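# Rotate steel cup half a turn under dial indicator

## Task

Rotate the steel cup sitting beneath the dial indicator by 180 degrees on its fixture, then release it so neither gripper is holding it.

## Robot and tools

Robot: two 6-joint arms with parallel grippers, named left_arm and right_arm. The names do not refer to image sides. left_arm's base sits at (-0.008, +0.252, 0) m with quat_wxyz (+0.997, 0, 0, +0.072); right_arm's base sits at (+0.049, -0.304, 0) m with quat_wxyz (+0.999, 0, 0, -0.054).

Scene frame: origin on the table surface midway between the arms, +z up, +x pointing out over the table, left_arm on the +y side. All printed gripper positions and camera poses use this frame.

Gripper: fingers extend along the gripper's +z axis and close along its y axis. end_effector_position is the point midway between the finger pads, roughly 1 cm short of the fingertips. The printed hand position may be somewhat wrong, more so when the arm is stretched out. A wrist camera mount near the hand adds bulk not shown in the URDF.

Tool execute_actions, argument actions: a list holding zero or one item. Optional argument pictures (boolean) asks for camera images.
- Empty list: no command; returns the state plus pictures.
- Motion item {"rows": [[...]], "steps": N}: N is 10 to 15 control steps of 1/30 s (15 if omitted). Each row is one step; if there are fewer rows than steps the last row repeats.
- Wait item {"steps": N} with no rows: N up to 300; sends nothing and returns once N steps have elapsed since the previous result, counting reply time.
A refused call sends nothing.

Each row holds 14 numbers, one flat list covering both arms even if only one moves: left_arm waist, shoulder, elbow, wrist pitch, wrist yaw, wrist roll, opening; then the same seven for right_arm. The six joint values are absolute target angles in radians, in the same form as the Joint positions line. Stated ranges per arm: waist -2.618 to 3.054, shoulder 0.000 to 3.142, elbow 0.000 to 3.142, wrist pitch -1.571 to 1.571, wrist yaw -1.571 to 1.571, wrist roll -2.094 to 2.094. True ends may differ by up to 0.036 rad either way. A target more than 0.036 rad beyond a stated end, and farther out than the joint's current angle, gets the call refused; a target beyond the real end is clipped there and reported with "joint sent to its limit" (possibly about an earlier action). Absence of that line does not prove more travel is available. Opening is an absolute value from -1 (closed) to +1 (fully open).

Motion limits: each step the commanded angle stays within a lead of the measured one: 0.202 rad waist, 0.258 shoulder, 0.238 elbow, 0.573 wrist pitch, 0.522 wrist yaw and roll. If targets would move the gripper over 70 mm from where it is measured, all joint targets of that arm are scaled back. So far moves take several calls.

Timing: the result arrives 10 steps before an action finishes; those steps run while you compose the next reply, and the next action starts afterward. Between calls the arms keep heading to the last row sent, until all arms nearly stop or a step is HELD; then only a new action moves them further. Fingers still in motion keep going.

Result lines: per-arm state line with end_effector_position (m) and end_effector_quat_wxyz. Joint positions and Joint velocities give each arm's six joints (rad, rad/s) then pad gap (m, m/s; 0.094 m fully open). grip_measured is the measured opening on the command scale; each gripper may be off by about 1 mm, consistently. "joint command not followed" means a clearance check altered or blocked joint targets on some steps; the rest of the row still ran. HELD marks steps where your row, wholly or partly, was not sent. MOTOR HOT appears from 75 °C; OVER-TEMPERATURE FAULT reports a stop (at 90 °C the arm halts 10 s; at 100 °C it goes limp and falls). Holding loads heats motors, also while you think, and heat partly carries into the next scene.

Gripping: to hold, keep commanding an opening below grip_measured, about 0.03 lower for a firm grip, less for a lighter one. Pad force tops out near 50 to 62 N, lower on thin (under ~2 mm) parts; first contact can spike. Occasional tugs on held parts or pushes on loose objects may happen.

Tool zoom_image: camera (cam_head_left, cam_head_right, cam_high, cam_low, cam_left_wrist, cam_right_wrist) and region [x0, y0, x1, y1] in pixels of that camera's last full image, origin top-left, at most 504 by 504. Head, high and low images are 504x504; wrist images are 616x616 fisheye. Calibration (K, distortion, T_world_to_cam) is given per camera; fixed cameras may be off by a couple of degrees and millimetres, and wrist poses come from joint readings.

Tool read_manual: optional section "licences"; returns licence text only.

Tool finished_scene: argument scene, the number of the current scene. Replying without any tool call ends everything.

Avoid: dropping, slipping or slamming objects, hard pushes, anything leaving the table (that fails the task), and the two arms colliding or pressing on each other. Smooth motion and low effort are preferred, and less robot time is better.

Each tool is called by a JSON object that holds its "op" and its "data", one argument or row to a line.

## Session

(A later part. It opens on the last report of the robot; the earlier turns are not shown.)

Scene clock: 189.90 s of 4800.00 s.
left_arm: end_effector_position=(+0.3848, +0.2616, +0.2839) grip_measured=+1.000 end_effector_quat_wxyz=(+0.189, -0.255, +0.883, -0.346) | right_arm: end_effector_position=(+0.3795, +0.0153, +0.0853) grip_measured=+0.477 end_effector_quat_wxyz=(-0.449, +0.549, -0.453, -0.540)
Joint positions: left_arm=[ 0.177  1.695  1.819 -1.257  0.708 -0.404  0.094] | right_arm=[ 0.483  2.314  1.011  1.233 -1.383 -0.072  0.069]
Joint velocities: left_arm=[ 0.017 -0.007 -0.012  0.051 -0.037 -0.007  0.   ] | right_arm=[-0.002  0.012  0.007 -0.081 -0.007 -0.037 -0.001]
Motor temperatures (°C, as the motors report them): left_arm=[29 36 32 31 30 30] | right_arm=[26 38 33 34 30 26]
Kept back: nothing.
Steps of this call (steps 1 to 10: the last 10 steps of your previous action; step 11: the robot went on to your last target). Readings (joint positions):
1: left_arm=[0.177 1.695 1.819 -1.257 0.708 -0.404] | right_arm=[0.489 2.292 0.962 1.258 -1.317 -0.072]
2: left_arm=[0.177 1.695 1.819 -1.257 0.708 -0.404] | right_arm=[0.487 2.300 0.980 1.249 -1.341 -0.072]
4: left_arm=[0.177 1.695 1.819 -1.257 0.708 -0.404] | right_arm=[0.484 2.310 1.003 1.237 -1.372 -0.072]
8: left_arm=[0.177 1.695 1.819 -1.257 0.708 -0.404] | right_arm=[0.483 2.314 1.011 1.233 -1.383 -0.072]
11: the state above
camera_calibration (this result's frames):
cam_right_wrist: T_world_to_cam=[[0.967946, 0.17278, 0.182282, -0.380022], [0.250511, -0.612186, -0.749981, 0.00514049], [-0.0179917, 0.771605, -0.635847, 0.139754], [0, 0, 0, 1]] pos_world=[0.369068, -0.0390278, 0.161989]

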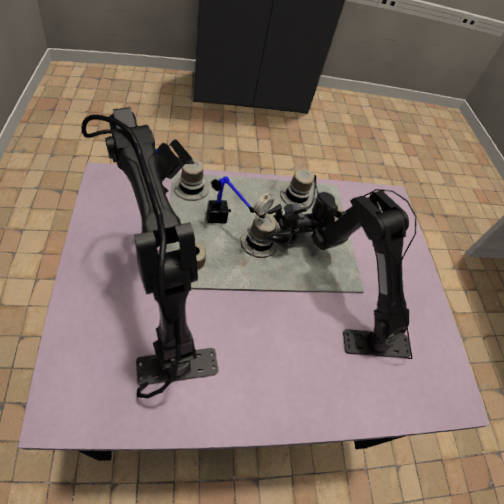

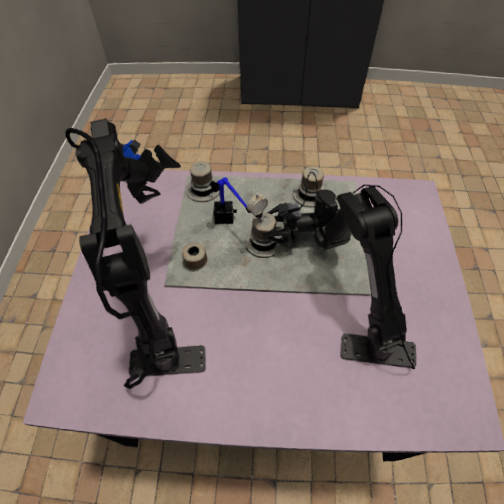

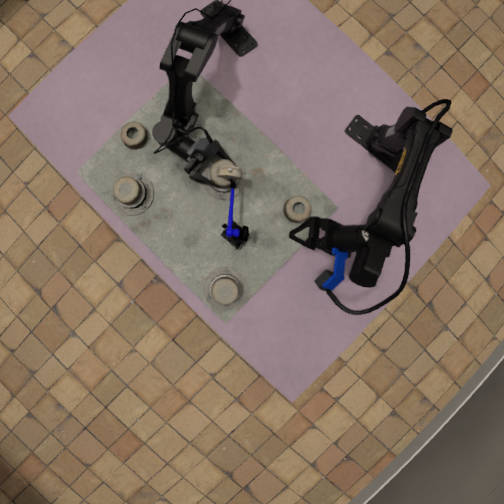

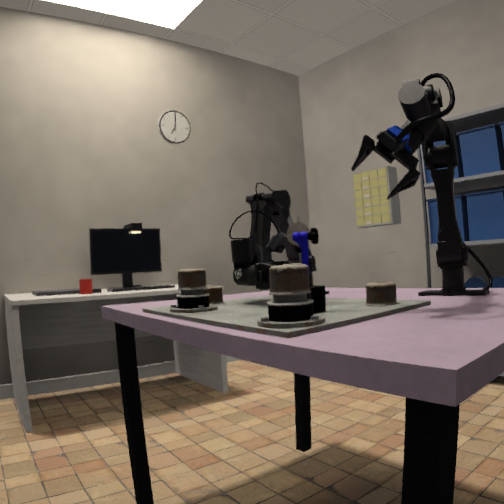

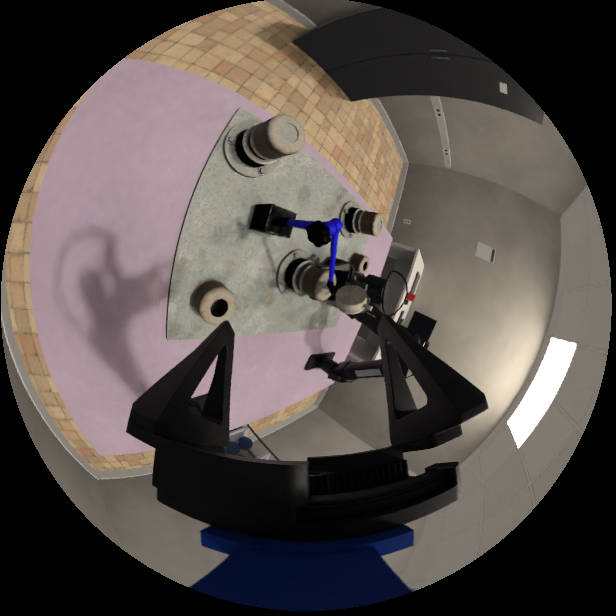

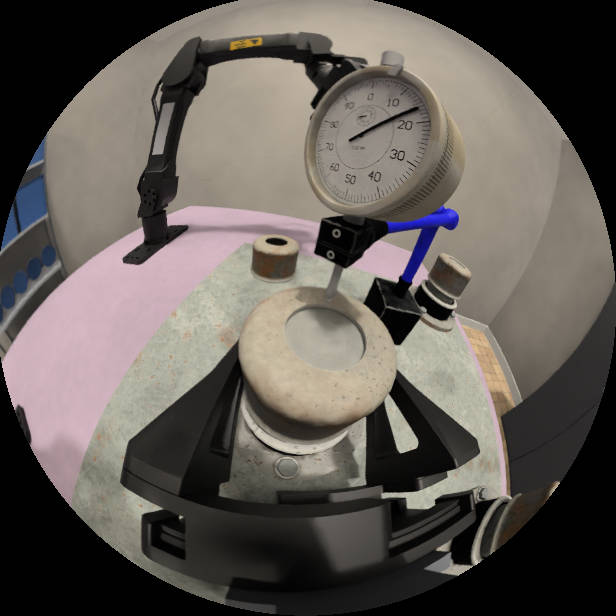

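{"op": "execute_actions", "data": {
  "actions": [
    {"rows": [
[0.177,1.695,1.819,-1.257,0.708,-0.404,1, 0.483,2.314,1.011,1.233,-1.383,-0.072,0.44],
[0.177,1.695,1.819,-1.257,0.708,-0.404,1, 0.490,2.300,1.003,1.242,-1.376,-0.068,0.44],
[0.177,1.695,1.819,-1.257,0.708,-0.404,1, 0.4924,2.2948,0.9975,1.2455,-1.373,-0.0688,0.44],
[0.177,1.695,1.819,-1.257,0.708,-0.404,1, 0.4937,2.2897,0.9866,1.2529,-1.3509,-0.0685,0.44],
[0.177,1.695,1.819,-1.257,0.708,-0.404,1, 0.4964,2.2813,0.969,1.2694,-1.3012,-0.0674,0.44],
[0.177,1.695,1.819,-1.257,0.708,-0.404,1, 0.5003,2.2695,0.9444,1.2893,-1.2415,-0.066,0.44],
[0.177,1.695,1.819,-1.257,0.708,-0.404,1, 0.5052,2.2544,0.9128,1.313,-1.1683,-0.0631,0.44],
[0.177,1.695,1.819,-1.257,0.708,-0.404,1, 0.5138,2.2373,0.8769,1.3399,-1.0827,-0.0599,0.44],
[0.177,1.695,1.819,-1.257,0.708,-0.404,1, 0.5237,2.219,0.8383,1.3695,-0.9834,-0.0565,0.44],
[0.177,1.695,1.819,-1.257,0.708,-0.404,1, 0.5362,2.2017,0.8018,1.3923,-0.8934,-0.0525,0.44],
[0.177,1.695,1.819,-1.257,0.708,-0.404,1, 0.5496,2.1848,0.766,1.409,-0.823,-0.0493,0.44],
[0.177,1.695,1.819,-1.257,0.708,-0.404,1, 0.5657,2.1693,0.7328,1.424,-0.7503,-0.0459,0.44],
[0.177,1.695,1.819,-1.257,0.708,-0.404,1, 0.5826,2.1541,0.7004,1.4379,-0.6763,-0.0422,0.44],
[0.177,1.695,1.819,-1.257,0.708,-0.404,1, 0.6022,2.1405,0.6712,1.4497,-0.5997,-0.0379,0.44],
[0.177,1.695,1.819,-1.257,0.708,-0.404,1, 0.6225,2.1274,0.643,1.4605,-0.522,-0.0331,0.44]
], "steps": 15}
  ]
}}

{"op": "execute_actions", "data": {
  "actions": [
    {"rows": [
[0.177,1.695,1.819,-1.257,0.708,-0.404,1, 0.6459,2.1157,0.6187,1.4693,-0.4423,-0.0275,0.44],
[0.177,1.695,1.819,-1.257,0.708,-0.404,1, 0.6703,2.1045,0.5956,1.4775,-0.3617,-0.0216,0.44],
[0.177,1.695,1.819,-1.257,0.708,-0.404,1, 0.6971,2.0954,0.5764,1.4842,-0.2794,-0.0153,0.44],
[0.177,1.695,1.819,-1.257,0.708,-0.404,1, 0.7247,2.087,0.5585,1.4899,-0.1966,-0.0089,0.44],
[0.177,1.695,1.819,-1.257,0.708,-0.404,1, 0.7543,2.0809,0.5456,1.4935,-0.113,-0.0021,0.44],
[0.177,1.695,1.819,-1.257,0.708,-0.404,1, 0.7845,2.0755,0.5342,1.496,-0.0291,0.0047,0.44],
[0.177,1.695,1.819,-1.257,0.708,-0.404,1, 0.8158,2.0727,0.5277,1.4966,0.0551,0.0116,0.44],
[0.177,1.695,1.819,-1.257,0.708,-0.404,1, 0.8474,2.0708,0.5226,1.4952,0.1392,0.0184,0.44],
[0.177,1.695,1.819,-1.257,0.708,-0.404,1, 0.8795,2.0712,0.5226,1.4916,0.2228,0.0251,0.44],
[0.177,1.695,1.819,-1.257,0.708,-0.404,1, 0.9117,2.0942,0.5392,1.4781,0.3057,0.0317,0.44],
[0.177,1.695,1.819,-1.257,0.708,-0.404,1, 0.9434,2.1094,0.5537,1.4613,0.3871,0.0379,0.44],
[0.177,1.695,1.819,-1.257,0.708,-0.404,1, 0.9749,2.1233,0.5687,1.4443,0.4677,0.044,0.44],
[0.177,1.695,1.819,-1.257,0.708,-0.404,1, 1.0048,2.1293,0.5817,1.426,0.5464,0.0501,0.44],
[0.177,1.695,1.819,-1.257,0.708,-0.404,1, 1.0341,2.136,0.5961,1.4147,0.624,0.0559,0.44],
[0.177,1.695,1.819,-1.257,0.708,-0.404,1, 1.0612,2.1447,0.6147,1.4015,0.6996,0.0611,0.44]
], "steps": 15}
  ]
}}

{"op": "execute_actions", "data": {
  "actions": [
    {"rows": [
[0.177,1.695,1.819,-1.257,0.708,-0.404,1, 1.086,2.1533,0.6332,1.3875,0.7739,0.0661,0.44],
[0.177,1.695,1.819,-1.257,0.708,-0.404,1, 1.1058,2.1621,0.6521,1.3766,0.8251,0.0692,0.44],
[0.177,1.695,1.819,-1.257,0.708,-0.404,1, 1.1218,2.1703,0.6695,1.3709,0.8519,0.0708,0.44],
[0.177,1.695,1.819,-1.257,0.708,-0.404,1, 1.135,2.177,0.6837,1.3672,0.8689,0.0718,0.44],
[0.177,1.695,1.819,-1.257,0.708,-0.404,1, 1.1443,2.1827,0.6956,1.3653,0.878,0.0724,0.44],
[0.177,1.695,1.819,-1.257,0.708,-0.404,1, 1.1504,2.1871,0.7048,1.3655,0.877,0.0724,0.44],
[0.177,1.695,1.819,-1.257,0.708,-0.404,1, 1.154,2.1897,0.7103,1.3674,0.8682,0.0718,0.44],
[0.177,1.695,1.819,-1.257,0.708,-0.404,1, 1.1552,2.1906,0.7122,1.3714,0.8493,0.0706,0.44],
[0.177,1.695,1.819,-1.257,0.708,-0.404,1, 1.1552,2.1906,0.7122,1.3772,0.8222,0.069,0.44],
[0.177,1.695,1.819,-1.257,0.708,-0.404,1, 1.1552,2.1906,0.7122,1.3806,0.8062,0.068,0.44],
[0.177,1.695,1.819,-1.257,0.708,-0.404,1, 1.1552,2.1906,0.7122,1.3806,0.8062,0.068,0.44],
[0.177,1.695,1.819,-1.257,0.708,-0.404,1, 1.1452,2.1686,0.6932,1.4036,0.7962,0.062,0.44],
[0.177,1.695,1.819,-1.257,0.708,-0.404,1, 1.1452,2.1686,0.6932,1.4036,0.7962,0.062,0.6],
[0.177,1.695,1.819,-1.257,0.708,-0.404,1, 1.1452,2.1686,0.6932,1.4036,0.7962,0.062,0.8],
[0.177,1.695,1.819,-1.257,0.708,-0.404,1, 1.1452,2.1686,0.6932,1.4036,0.7962,0.062,1]
], "steps": 15}
  ]
}}

{"op": "execute_actions", "data": {
  "actions": [
    {"steps": 14}
  ],
  "pictures": true
}}

{"op": "zoom_image", "data": {
  "camera": "cam_right_wrist",
  "region": [180, 0, 480, 480]
}}

Scene clock: 213.53 s of 4800.00 s.
left_arm: end_effector_position=(+0.3848, +0.2616, +0.2839) grip_measured=+1.000 end_effector_quat_wxyz=(+0.189, -0.255, +0.883, -0.346) | right_arm: end_effector_position=(+0.3796, +0.0153, +0.0852) grip_measured=+0.477 end_effector_quat_wxyz=(-0.452, +0.547, -0.456, -0.538)
Joint positions: left_arm=[ 0.177  1.695  1.819 -1.257  0.708 -0.404  0.094] | right_arm=[ 0.484  2.312  1.003  1.24  -1.372 -0.071  0.069]
Joint velocities: left_arm=[-0.012 -0.002 -0.032  0.007 -0.022  0.051  0.   ] | right_arm=[ 0.027 -0.1   -0.232  0.154  0.315  0.007 -0.   ]
Motor temperatures (°C, as the motors report them): left_arm=[29 37 32 32 30 30] | right_arm=[27 38 34 33 31 26]
Steps of this call (steps 1 to 30: the robot went on to your last target; steps 31 to 90: nothing new was sent; then 20.47 s passed at rest; steps 91 to 95: the first 5 steps of this action). Readings (joint positions):
91: left_arm=[0.177 1.695 1.819 -1.257 0.708 -0.404] | right_arm=[0.483 2.314 1.011 1.232 -1.383 -0.072]
92: left_arm=[0.177 1.695 1.819 -1.257 0.708 -0.404] | right_arm=[0.483 2.314 1.011 1.232 -1.383 -0.072]
94: left_arm=[0.177 1.695 1.819 -1.257 0.708 -0.404] | right_arm=[0.483 2.314 1.009 1.235 -1.380 -0.072]
95: the state above

Scene clock: 214.03 s of 4800.00 s.
left_arm: end_effector_position=(+0.3848, +0.2616, +0.2839) grip_measured=+1.000 end_effector_quat_wxyz=(+0.189, -0.255, +0.883, -0.346) | right_arm: end_effector_position=(+0.3815, +0.0164, +0.0837) grip_measured=+0.477 end_effector_quat_wxyz=(+0.589, -0.369, +0.631, +0.344)
Joint positions: left_arm=[ 0.177  1.695  1.819 -1.257  0.708 -0.404  0.094] | right_arm=[ 0.698  2.116  0.582  1.455 -0.466 -0.036  0.069]
Joint velocities: left_arm=[-0.007  0.002 -0.032 -0.066  0.007  0.051  0.   ] | right_arm=[ 0.789 -0.232 -0.481  0.256  2.22   0.11   0.   ]
Motor temperatures (°C, as the motors report them): left_arm=[29 37 32 32 30 30] | right_arm=[27 38 34 33 31 26]
Steps of this call (steps 1 to 10: the last 10 steps of your previous action; steps 11 to 15: the first 5 steps of this action). Readings (joint positions):
11: left_arm=[0.177 1.695 1.819 -1.257 0.708 -0.404] | right_arm=[0.599 2.158 0.672 1.409 -0.776 -0.052]
12: left_arm=[0.177 1.695 1.819 -1.257 0.708 -0.404] | right_arm=[0.621 2.146 0.646 1.422 -0.701 -0.049]
14: left_arm=[0.177 1.695 1.819 -1.257 0.708 -0.404] | right_arm=[0.671 2.125 0.601 1.446 -0.546 -0.041]
15: the state above

Scene clock: 214.53 s of 4800.00 s.
left_arm: end_effector_position=(+0.3848, +0.2616, +0.2839) grip_measured=+1.000 end_effector_quat_wxyz=(+0.189, -0.255, +0.883, -0.346) | right_arm: end_effector_position=(+0.3847, +0.0159, +0.0837) grip_measured=+0.477 end_effector_quat_wxyz=(+0.677, -0.115, +0.719, +0.107)
Joint positions: left_arm=[ 0.177  1.695  1.819 -1.257  0.708 -0.404  0.094] | right_arm=[1.113 2.15  0.654 1.419 0.688 0.047 0.069]
Joint velocities: left_arm=[ 0.012 -0.002  0.017  0.022 -0.007 -0.081  0.   ] | right_arm=[ 0.374  0.208  0.422 -0.227  1.311  0.037  0.   ]
Motor temperatures (°C, as the motors report them): left_arm=[29 37 32 32 30 30] | right_arm=[27 38 34 33 31 26]
Steps of this call (steps 1 to 10: the last 10 steps of your previous action; steps 11 to 15: the first 5 steps of this action). Readings (joint positions):
11: left_arm=[0.177 1.695 1.819 -1.257 0.708 -0.404] | right_arm=[1.032 2.117 0.585 1.454 0.438 0.030]
12: left_arm=[0.177 1.695 1.819 -1.257 0.708 -0.404] | right_arm=[1.057 2.125 0.602 1.445 0.514 0.035]
14: left_arm=[0.177 1.695 1.819 -1.257 0.708 -0.404] | right_arm=[1.098 2.142 0.638 1.426 0.640 0.044]
15: the state above

Scene clock: 215.00 s of 4800.00 s.
left_arm: end_effector_position=(+0.3848, +0.2616, +0.2839) grip_measured=+1.000 end_effector_quat_wxyz=(+0.189, -0.255, +0.883, -0.346) | right_arm: end_effector_position=(+0.3852, +0.0155, +0.0839) grip_measured=+1.000 end_effector_quat_wxyz=(+0.683, -0.087, +0.720, +0.083)
Joint positions: left_arm=[ 0.177  1.695  1.819 -1.257  0.708 -0.404  0.094] | right_arm=[1.142 2.169 0.693 1.401 0.791 0.055 0.094]
Joint velocities: left_arm=[-0.002  0.007 -0.002 -0.051 -0.051 -0.125  0.   ] | right_arm=[-0.007 -0.017 -0.007  0.037 -0.051 -0.022  0.   ]
Motor temperatures (°C, as the motors report them): left_arm=[29 37 32 32 30 30] | right_arm=[27 38 34 33 31 26]
Kept back: nothing.
Steps of this call (steps 1 to 10: the last 10 steps of your previous action; steps 11 to 14: the robot went on to your last target). Readings (joint positions):
1: left_arm=[0.177 1.695 1.819 -1.257 0.708 -0.404] | right_arm=[1.124 2.157 0.668 1.412 0.727 0.050]
2: left_arm=[0.177 1.695 1.819 -1.257 0.708 -0.404] | right_arm=[1.133 2.162 0.678 1.407 0.756 0.052]
4: left_arm=[0.177 1.695 1.819 -1.257 0.708 -0.404] | right_arm=[1.141 2.167 0.690 1.402 0.785 0.054]
8: left_arm=[0.177 1.695 1.819 -1.257 0.708 -0.404] | right_arm=[1.142 2.169 0.693 1.401 0.791 0.055]
14: the state above
camera_calibration (this result's frames):
cam_right_wrist: T_world_to_cam=[[0.231829, -0.956375, 0.177768, -0.0839121], [-0.626894, -0.286623, -0.724466, 0.333544], [0.743814, 0.0565105, -0.665993, -0.140944], [0, 0, 0, 1]] pos_world=[0.333386, 0.0233148, 0.16269]

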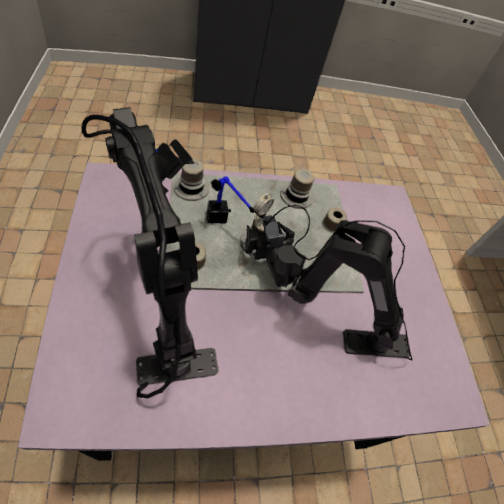

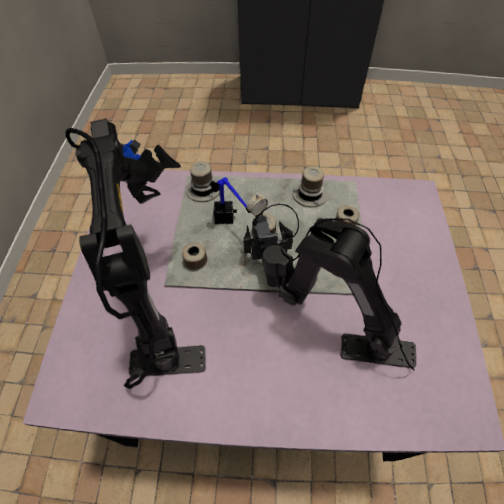

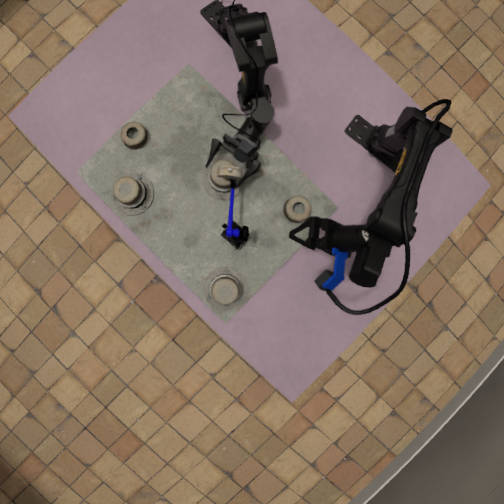

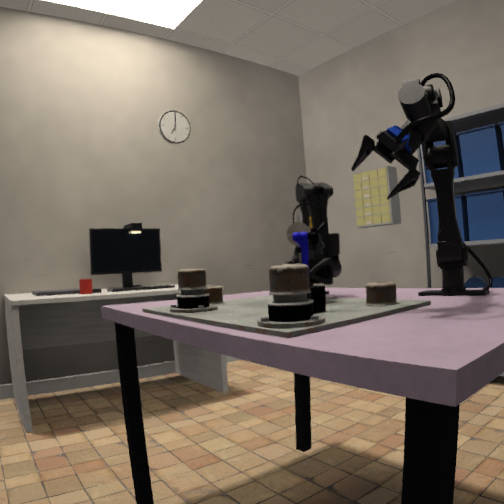

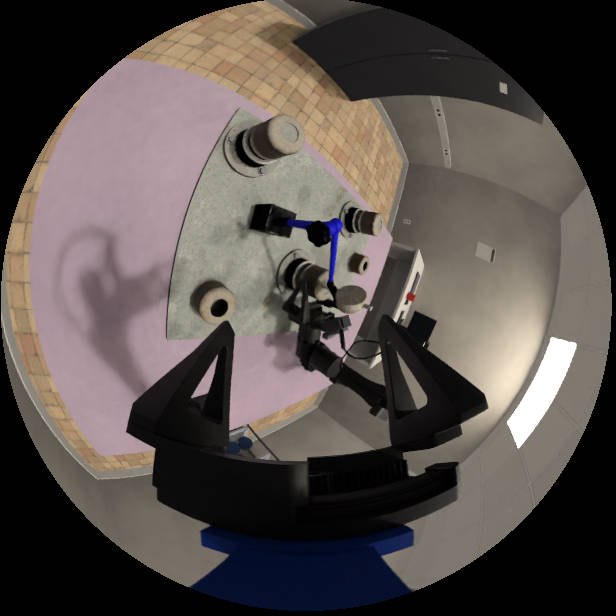

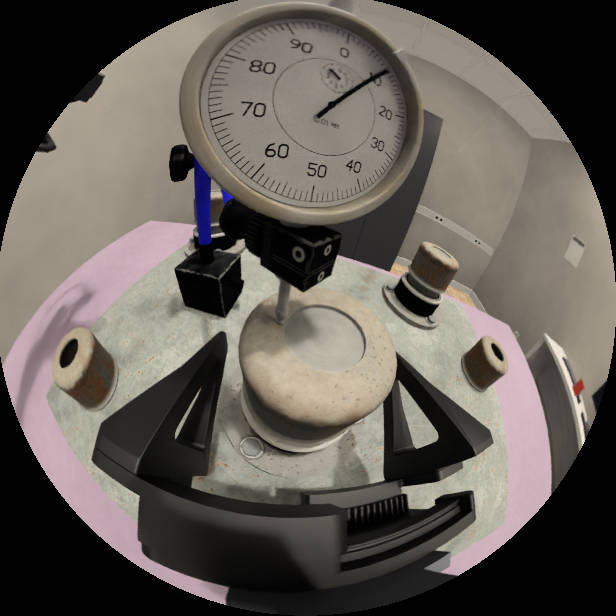

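Region (180, 0, 480, 480) of cam_right_wrist's 616x616 image, scaled by 1.050, with more detail than that image has; it fills the left 315 columns of this view, and the rest is white.

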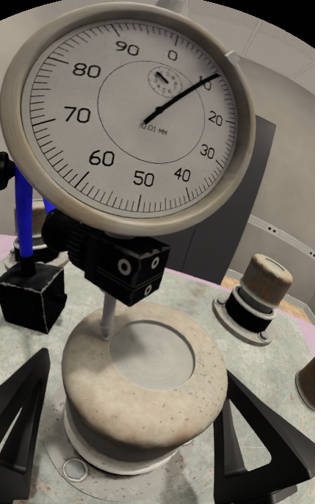

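{"op": "execute_actions", "data": {
  "actions": []
}}

Scene clock: 217.00 s of 4800.00 s.
left_arm: end_effector_position=(+0.3848, +0.2616, +0.2839) grip_measured=+1.000 end_effector_quat_wxyz=(+0.189, -0.255, +0.883, -0.346) | right_arm: end_effector_position=(+0.3852, +0.0155, +0.0839) grip_measured=+1.000 end_effector_quat_wxyz=(+0.683, -0.087, +0.720, +0.083)
Joint positions: left_arm=[ 0.177  1.695  1.819 -1.257  0.708 -0.404  0.094] | right_arm=[1.142 2.169 0.693 1.401 0.791 0.055 0.094]
Joint velocities: left_arm=[-0.007 -0.007  0.002 -0.051 -0.037 -0.095  0.   ] | right_arm=[-0.002  0.017 -0.002  0.051  0.007  0.007  0.   ]
Motor temperatures (°C, as the motors report them): left_arm=[29 37 32 32 30 30] | right_arm=[27 38 34 33 31 26]
Kept back: nothing.
Steps of this call (steps 1 to 30: the robot went on to your last target; steps 31 to 60: nothing new was sent). Readings (joint positions):
1: left_arm=[0.177 1.695 1.819 -1.257 0.708 -0.404] | right_arm=[1.142 2.169 0.693 1.401 0.791 0.055]
2: left_arm=[0.177 1.695 1.819 -1.257 0.708 -0.404] | right_arm=[1.142 2.169 0.693 1.401 0.791 0.055]
4: left_arm=[0.177 1.695 1.819 -1.257 0.708 -0.404] | right_arm=[1.142 2.169 0.693 1.401 0.791 0.055]
8: left_arm=[0.177 1.695 1.819 -1.257 0.708 -0.404] | right_arm=[1.142 2.169 0.693 1.401 0.791 0.055]
60: the state above
All arms were judged still, so your last target was given up. Only a new action makes them travel on or press farther. Fingers that are still opening or closing keep moving.
camera_calibration (this result's frames):
cam_right_wrist: T_world_to_cam=[[0.231829, -0.956375, 0.177768, -0.0839121], [-0.626894, -0.286623, -0.724466, 0.333544], [0.743814, 0.0565105, -0.665993, -0.140944], [0, 0, 0, 1]] pos_world=[0.333386, 0.0233148, 0.16269]

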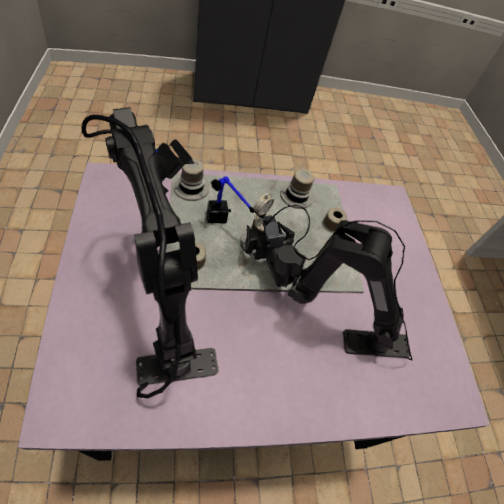

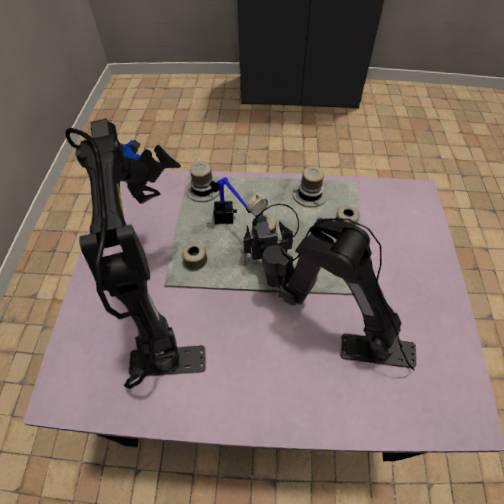

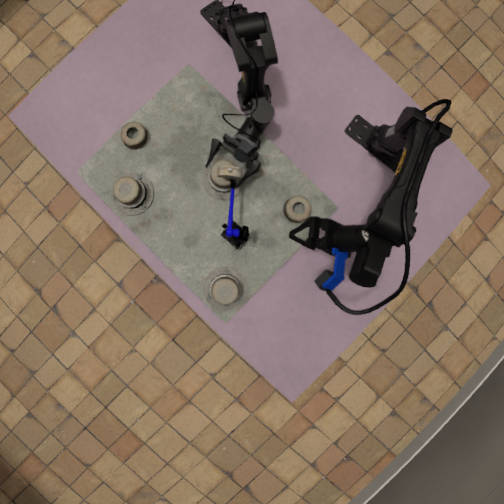

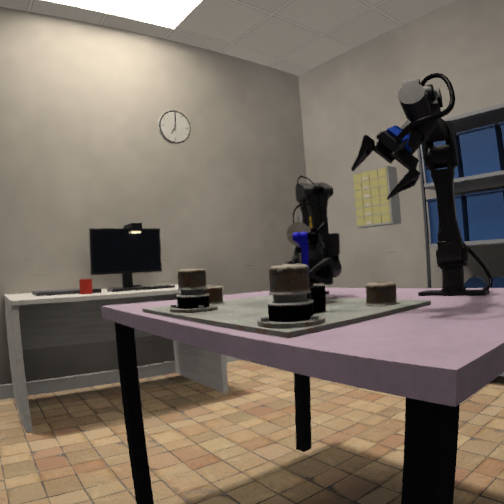

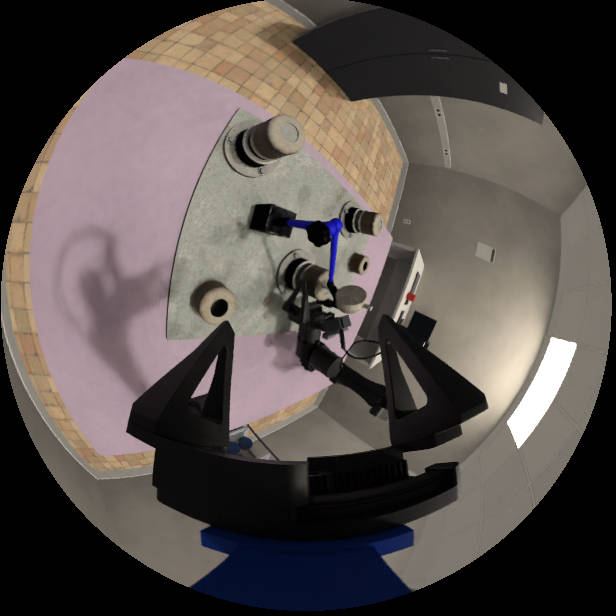

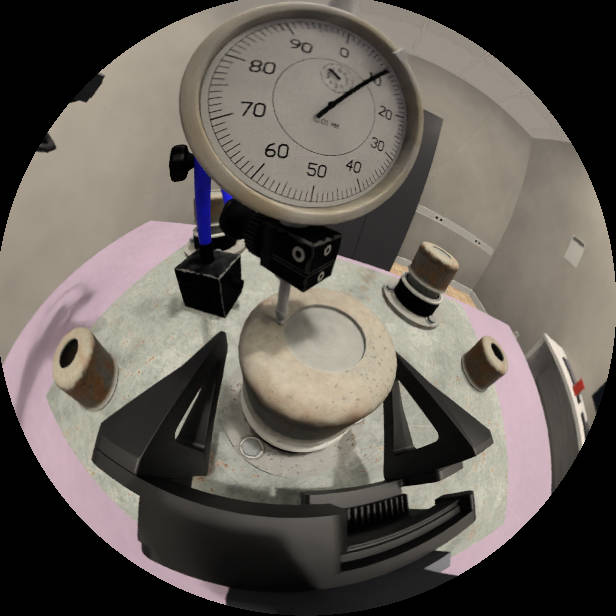

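{"op": "execute_actions", "data": {
  "actions": [
    {"rows": [
[0.177,1.695,1.819,-1.257,0.708,-0.404,1, 1.142,2.169,0.693,1.401,0.791,0.055,0.8],
[0.177,1.695,1.819,-1.257,0.708,-0.404,1, 1.142,2.169,0.693,1.401,0.791,0.055,0.66],
[0.177,1.695,1.819,-1.257,0.708,-0.404,1, 1.142,2.169,0.693,1.401,0.791,0.055,0.58],
[0.177,1.695,1.819,-1.257,0.708,-0.404,1, 1.142,2.169,0.693,1.401,0.791,0.055,0.53],
[0.177,1.695,1.819,-1.257,0.708,-0.404,1, 1.142,2.169,0.693,1.401,0.791,0.055,0.50],
[0.177,1.695,1.819,-1.257,0.708,-0.404,1, 1.142,2.169,0.693,1.401,0.791,0.055,0.48],
[0.177,1.695,1.819,-1.257,0.708,-0.404,1, 1.142,2.169,0.693,1.401,0.791,0.055,0.46],
[0.177,1.695,1.819,-1.257,0.708,-0.404,1, 1.142,2.169,0.693,1.401,0.791,0.055,0.44],
[0.177,1.695,1.819,-1.257,0.708,-0.404,1, 1.142,2.169,0.693,1.401,0.791,0.055,0.44],
[0.177,1.695,1.819,-1.257,0.708,-0.404,1, 1.137,2.158,0.687,1.408,0.786,0.052,0.44],
[0.177,1.695,1.819,-1.257,0.708,-0.404,1, 1.133,2.146,0.680,1.416,0.7824,0.0497,0.44]
], "steps": 11}
  ]
}}

{"op": "execute_actions", "data": {
  "actions": [
    {"rows": [
[0.177,1.695,1.819,-1.257,0.708,-0.404,1, 1.1316,2.1429,0.6745,1.4181,0.7824,0.0497,0.44],
[0.177,1.695,1.819,-1.257,0.708,-0.404,1, 1.1247,2.1384,0.6651,1.4295,0.7273,0.0465,0.44],
[0.177,1.695,1.819,-1.257,0.708,-0.404,1, 1.1139,2.1319,0.6514,1.4429,0.6593,0.0426,0.44],
[0.177,1.695,1.819,-1.257,0.708,-0.404,1, 1.0988,2.1237,0.6340,1.4583,0.5780,0.0362,0.44],
[0.177,1.695,1.819,-1.257,0.708,-0.404,1, 1.0788,2.1142,0.6137,1.4741,0.4815,0.0296,0.44],
[0.177,1.695,1.819,-1.257,0.708,-0.404,1, 1.0577,2.1056,0.5954,1.4905,0.3701,0.0217,0.44],
[0.177,1.695,1.819,-1.257,0.708,-0.404,1, 1.0356,2.0980,0.5790,1.4966,0.3016,0.0150,0.44],
[0.177,1.695,1.819,-1.257,0.708,-0.404,1, 1.0124,2.0913,0.5644,1.5009,0.2324,0.0096,0.44],
[0.177,1.695,1.819,-1.257,0.708,-0.404,1, 0.9883,2.0854,0.5517,1.5044,0.1623,0.0037,0.44],
[0.177,1.695,1.819,-1.257,0.708,-0.404,1, 0.9633,2.0804,0.5410,1.5054,0.0911,-0.0010,0.44],
[0.177,1.695,1.819,-1.257,0.708,-0.404,1, 0.9374,2.0764,0.5327,1.5064,0.0199,-0.0066,0.44],
[0.177,1.695,1.819,-1.257,0.708,-0.404,1, 0.9110,2.0734,0.5266,1.5067,-0.0526,-0.0136,0.44],
[0.177,1.695,1.819,-1.257,0.708,-0.404,1, 0.8842,2.0714,0.5227,1.5047,-0.1242,-0.0187,0.44],
[0.177,1.695,1.819,-1.257,0.708,-0.404,1, 0.8573,2.0704,0.5210,1.5014,-0.1958,-0.0251,0.44],
[0.177,1.695,1.819,-1.257,0.708,-0.404,1, 0.8305,2.0705,0.5217,1.4883,-0.2660,-0.0313,0.44]
], "steps": 15}
  ]
}}

{"op": "execute_actions", "data": {
  "actions": [
    {"rows": [
[0.177,1.695,1.819,-1.257,0.708,-0.404,1, 0.8040,2.0864,0.5347,1.4700,-0.3362,-0.0366,0.44],
[0.177,1.695,1.819,-1.257,0.708,-0.404,1, 0.7778,2.1035,0.5500,1.4541,-0.4050,-0.0419,0.44],
[0.177,1.695,1.819,-1.257,0.708,-0.404,1, 0.7551,2.1204,0.5664,1.4414,-0.4736,-0.0479,0.44],
[0.177,1.695,1.819,-1.257,0.708,-0.404,1, 0.7358,2.1237,0.5733,1.4356,-0.5036,-0.0491,0.44],
[0.177,1.695,1.819,-1.257,0.708,-0.404,1, 0.7199,2.1270,0.5801,1.4307,-0.5249,-0.0506,0.44],
[0.177,1.695,1.819,-1.257,0.708,-0.404,1, 0.7072,2.1300,0.5863,1.4283,-0.5389,-0.0514,0.44],
[0.177,1.695,1.819,-1.257,0.708,-0.404,1, 0.6977,2.1324,0.5916,1.4263,-0.5436,-0.0520,0.44],
[0.177,1.695,1.819,-1.257,0.708,-0.404,1, 0.6912,2.1343,0.5955,1.4261,-0.5410,-0.0506,0.44],
[0.177,1.695,1.819,-1.257,0.708,-0.404,1, 0.6874,2.1353,0.5978,1.4271,-0.5310,-0.0506,0.44],
[0.177,1.695,1.819,-1.257,0.708,-0.404,1, 0.6860,2.1357,0.5987,1.4283,-0.5130,-0.0488,0.44],
[0.177,1.695,1.819,-1.257,0.708,-0.404,1, 0.6860,2.1357,0.5987,1.4308,-0.4932,-0.0477,0.44],
[0.177,1.695,1.819,-1.257,0.708,-0.404,1, 0.6860,2.1357,0.5987,1.4322,-0.4790,-0.0466,0.44],
[0.177,1.695,1.819,-1.257,0.708,-0.404,1, 0.6860,2.1357,0.5987,1.4322,-0.4790,-0.0466,0.44],
[0.177,1.695,1.819,-1.257,0.708,-0.404,1, 0.6860,2.1357,0.5987,1.4322,-0.4790,-0.0466,0.44]
], "steps": 14}
  ]
}}

{"op": "execute_actions", "data": {
  "actions": [
    {"rows": [
[0.177,1.695,1.819,-1.257,0.708,-0.404,1, 0.6960,2.1137,0.5797,1.4552,-0.4690,-0.0406,0.44],
[0.177,1.695,1.819,-1.257,0.708,-0.404,1, 0.6960,2.1137,0.5797,1.4552,-0.4690,-0.0406,0.44],
[0.177,1.695,1.819,-1.257,0.708,-0.404,1, 0.6960,2.1137,0.5797,1.4552,-0.4690,-0.0406,0.6],
[0.177,1.695,1.819,-1.257,0.708,-0.404,1, 0.6960,2.1137,0.5797,1.4552,-0.4690,-0.0406,0.8],
[0.177,1.695,1.819,-1.257,0.708,-0.404,1, 0.6960,2.1137,0.5797,1.4552,-0.4690,-0.0406,1]
], "steps": 12}
  ]
}}

{"op": "execute_actions", "data": {
  "actions": [
    {"steps": 15}
  ],
  "pictures": true
}}

Scene clock: 233.37 s of 4800.00 s.
left_arm: end_effector_position=(+0.3848, +0.2616, +0.2839) grip_measured=+1.000 end_effector_quat_wxyz=(+0.189, -0.255, +0.883, -0.346) | right_arm: end_effector_position=(+0.3852, +0.0155, +0.0839) grip_measured=+0.897 end_effector_quat_wxyz=(+0.683, -0.087, +0.720, +0.083)
Joint positions: left_arm=[ 0.177  1.695  1.819 -1.257  0.708 -0.404  0.094] | right_arm=[1.142 2.169 0.693 1.401 0.791 0.055 0.089]
Joint velocities: left_arm=[-0.007  0.002  0.017 -0.007 -0.022 -0.037  0.   ] | right_arm=[ 0.002  0.017 -0.002 -0.007 -0.007  0.051 -0.191]
Motor temperatures (°C, as the motors report them): left_arm=[29 37 32 32 30 30] | right_arm=[26 38 33 35 30 26]
Steps of this call (steps 1 to 90: nothing new was sent; then 13.33 s passed at rest; step 91: the first step of this action). Readings (joint positions):
91: the state above

Scene clock: 233.87 s of 4800.00 s.
left_arm: end_effector_position=(+0.3848, +0.2616, +0.2839) grip_measured=+1.000 end_effector_quat_wxyz=(+0.189, -0.255, +0.883, -0.346) | right_arm: end_effector_position=(+0.3848, +0.0158, +0.0840) grip_measured=+0.477 end_effector_quat_wxyz=(+0.679, -0.112, +0.718, +0.106)
Joint positions: left_arm=[ 0.177  1.695  1.819 -1.257  0.708 -0.404  0.094] | right_arm=[1.116 2.155 0.658 1.425 0.698 0.046 0.069]
Joint velocities: left_arm=[ 0.002 -0.002 -0.007 -0.022 -0.081 -0.037  0.   ] | right_arm=[-0.408 -0.222 -0.501  0.242 -1.385 -0.081  0.001]
Motor temperatures (°C, as the motors report them): left_arm=[29 37 32 32 30 30] | right_arm=[26 38 33 35 30 26]
Steps of this call (steps 1 to 10: the last 10 steps of your previous action; steps 11 to 15: the first 5 steps of this action). Readings (joint positions):
11: left_arm=[0.177 1.695 1.819 -1.257 0.708 -0.404] | right_arm=[1.142 2.169 0.693 1.401 0.791 0.053]
12: left_arm=[0.177 1.695 1.819 -1.257 0.708 -0.404] | right_arm=[1.141 2.169 0.691 1.404 0.785 0.053]
14: left_arm=[0.177 1.695 1.819 -1.257 0.708 -0.404] | right_arm=[1.128 2.162 0.673 1.416 0.740 0.049]
15: the state above

Scene clock: 234.33 s of 4800.00 s.
left_arm: end_effector_position=(+0.3848, +0.2616, +0.2839) grip_measured=+1.000 end_effector_quat_wxyz=(+0.189, -0.255, +0.883, -0.346) | right_arm: end_effector_position=(+0.3821, +0.0163, +0.0846) grip_measured=+0.477 end_effector_quat_wxyz=(+0.612, -0.322, +0.658, +0.298)
Joint positions: left_arm=[ 0.177  1.695  1.819 -1.257  0.708 -0.404  0.094] | right_arm=[ 0.781  2.097  0.546  1.475 -0.236 -0.02   0.069]
Joint velocities: left_arm=[-0.002 -0.022  0.002  0.007 -0.007 -0.022  0.   ] | right_arm=[-0.652 -0.012  0.159 -0.227 -1.839 -0.125  0.001]
Motor temperatures (°C, as the motors report them): left_arm=[29 37 32 32 30 30] | right_arm=[26 38 33 35 30 26]
Steps of this call (steps 1 to 10: the last 10 steps of your previous action; steps 11 to 14: the first 4 steps of this action). Readings (joint positions):
11: left_arm=[0.177 1.695 1.819 -1.257 0.708 -0.404] | right_arm=[0.858 2.097 0.536 1.488 -0.032 -0.006]
12: left_arm=[0.177 1.695 1.819 -1.257 0.708 -0.404] | right_arm=[0.832 2.097 0.536 1.488 -0.102 -0.011]
14: the state above

Scene clock: 234.73 s of 4800.00 s.
left_arm: end_effector_position=(+0.3848, +0.2616, +0.2839) grip_measured=+1.000 end_effector_quat_wxyz=(+0.189, -0.255, +0.883, -0.346) | right_arm: end_effector_position=(+0.3815, +0.0162, +0.0842) grip_measured=+0.477 end_effector_quat_wxyz=(+0.590, -0.368, +0.632, +0.343)
Joint positions: left_arm=[ 0.177  1.695  1.819 -1.257  0.708 -0.404  0.094] | right_arm=[ 0.699  2.114  0.581  1.456 -0.463 -0.036  0.069]
Joint velocities: left_arm=[-0.002 -0.002 -0.012 -0.037 -0.066 -0.051  0.   ] | right_arm=[ 0.002 -0.012 -0.012  0.022  0.037 -0.081  0.001]
Motor temperatures (°C, as the motors report them): left_arm=[29 37 32 32 30 30] | right_arm=[26 38 33 35 30 26]
Steps of this call (steps 1 to 10: the last 10 steps of your previous action; steps 11 to 12: the first 2 steps of this action). Readings (joint positions):
11: left_arm=[0.177 1.695 1.819 -1.257 0.708 -0.404] | right_arm=[0.699 2.114 0.581 1.456 -0.463 -0.036]
12: the state above

Scene clock: 235.23 s of 4800.00 s.
left_arm: end_effector_position=(+0.3848, +0.2616, +0.2839) grip_measured=+1.000 end_effector_quat_wxyz=(+0.189, -0.255, +0.883, -0.346) | right_arm: end_effector_position=(+0.3815, +0.0162, +0.0842) grip_measured=+1.000 end_effector_quat_wxyz=(+0.590, -0.368, +0.632, +0.343)
Joint positions: left_arm=[ 0.177  1.695  1.819 -1.257  0.708 -0.404  0.094] | right_arm=[ 0.699  2.114  0.581  1.456 -0.463 -0.036  0.094]
Joint velocities: left_arm=[-0.002 -0.002 -0.012 -0.081  0.051 -0.037  0.   ] | right_arm=[ 0.012 -0.002  0.012  0.007 -0.022  0.022  0.   ]
Motor temperatures (°C, as the motors report them): left_arm=[29 37 32 32 30 30] | right_arm=[26 38 33 35 30 26]
Kept back: nothing.
Steps of this call (steps 1 to 10: the last 10 steps of your previous action; steps 11 to 15: the robot went on to your last target). Readings (joint positions):
1: left_arm=[0.177 1.695 1.819 -1.257 0.708 -0.404] | right_arm=[0.699 2.114 0.581 1.456 -0.463 -0.036]
2: left_arm=[0.177 1.695 1.819 -1.257 0.708 -0.404] | right_arm=[0.699 2.114 0.581 1.456 -0.463 -0.036]
4: left_arm=[0.177 1.695 1.819 -1.257 0.708 -0.404] | right_arm=[0.699 2.114 0.581 1.456 -0.463 -0.036]
8: left_arm=[0.177 1.695 1.819 -1.257 0.708 -0.404] | right_arm=[0.699 2.114 0.581 1.456 -0.463 -0.036]
15: the state above
All arms were judged still, so your last target was given up. Only a new action makes them travel on or press farther. Fingers that are still opening or closing keep moving.
camera_calibration (this result's frames):
cam_right_wrist: T_world_to_cam=[[0.855419, -0.485407, 0.180661, -0.328158], [-0.226276, -0.664003, -0.71267, 0.183941], [0.465895, 0.568752, -0.677837, -0.039354], [0, 0, 0, 1]] pos_world=[0.340668, -0.0147702, 0.163699]

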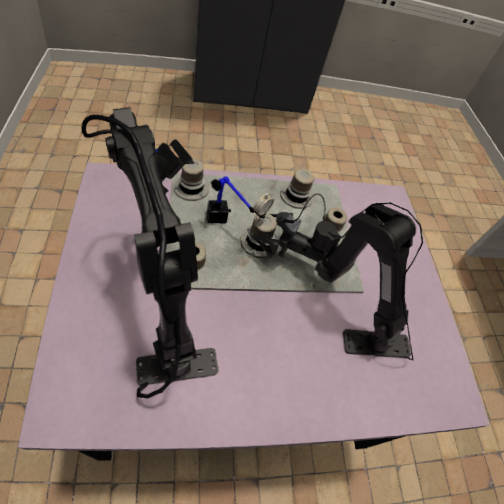

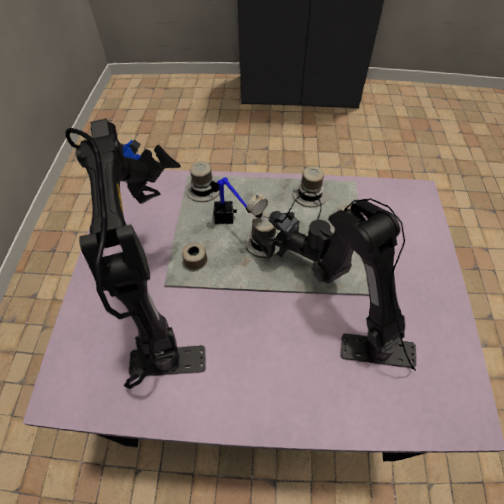

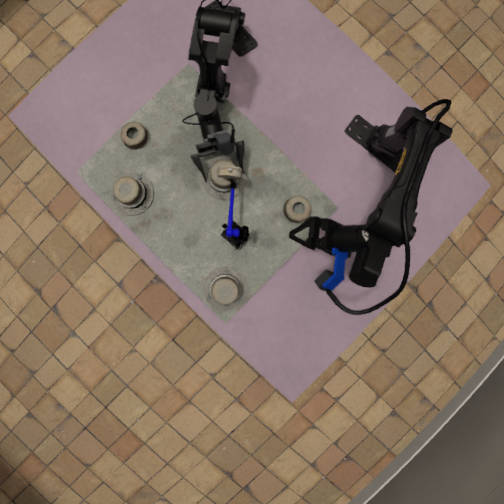

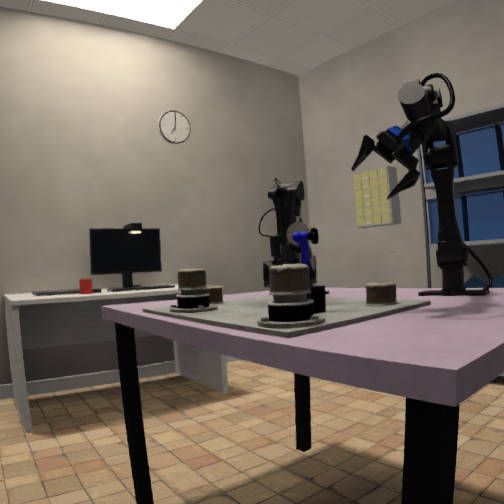

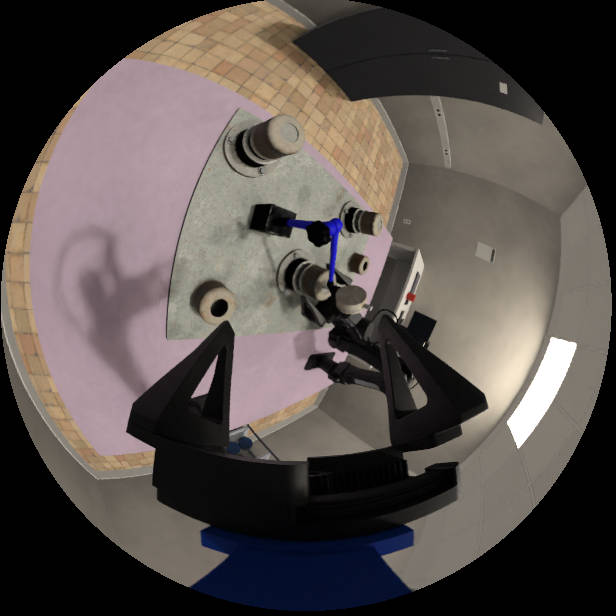

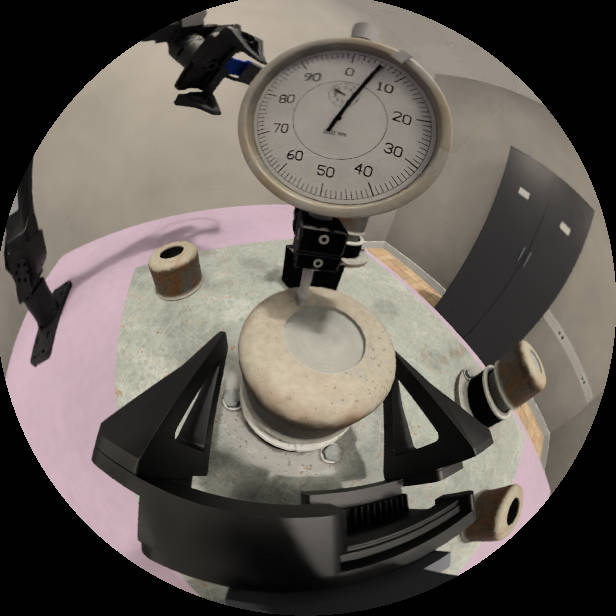

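{"op": "zoom_image", "data": {
  "camera": "cam_right_wrist",
  "region": [220, 20, 470, 230]
}}

Region (220, 20, 470, 230) of cam_right_wrist's 616x616 image, scaled by 2.016, with more detail than that image has; it fills the top 423 rows of this view, and the rest is white.

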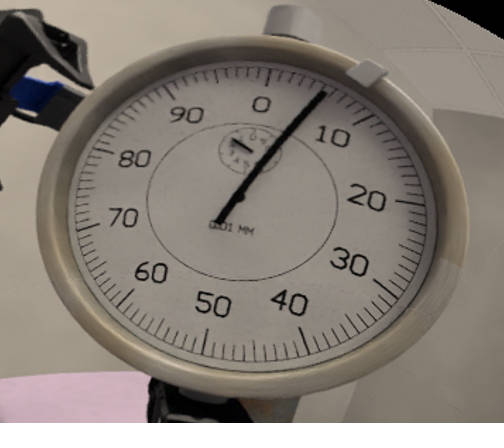

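{"op": "finished_scene", "data": {
  "scene": 1
}}

The scene is finished: the task was done.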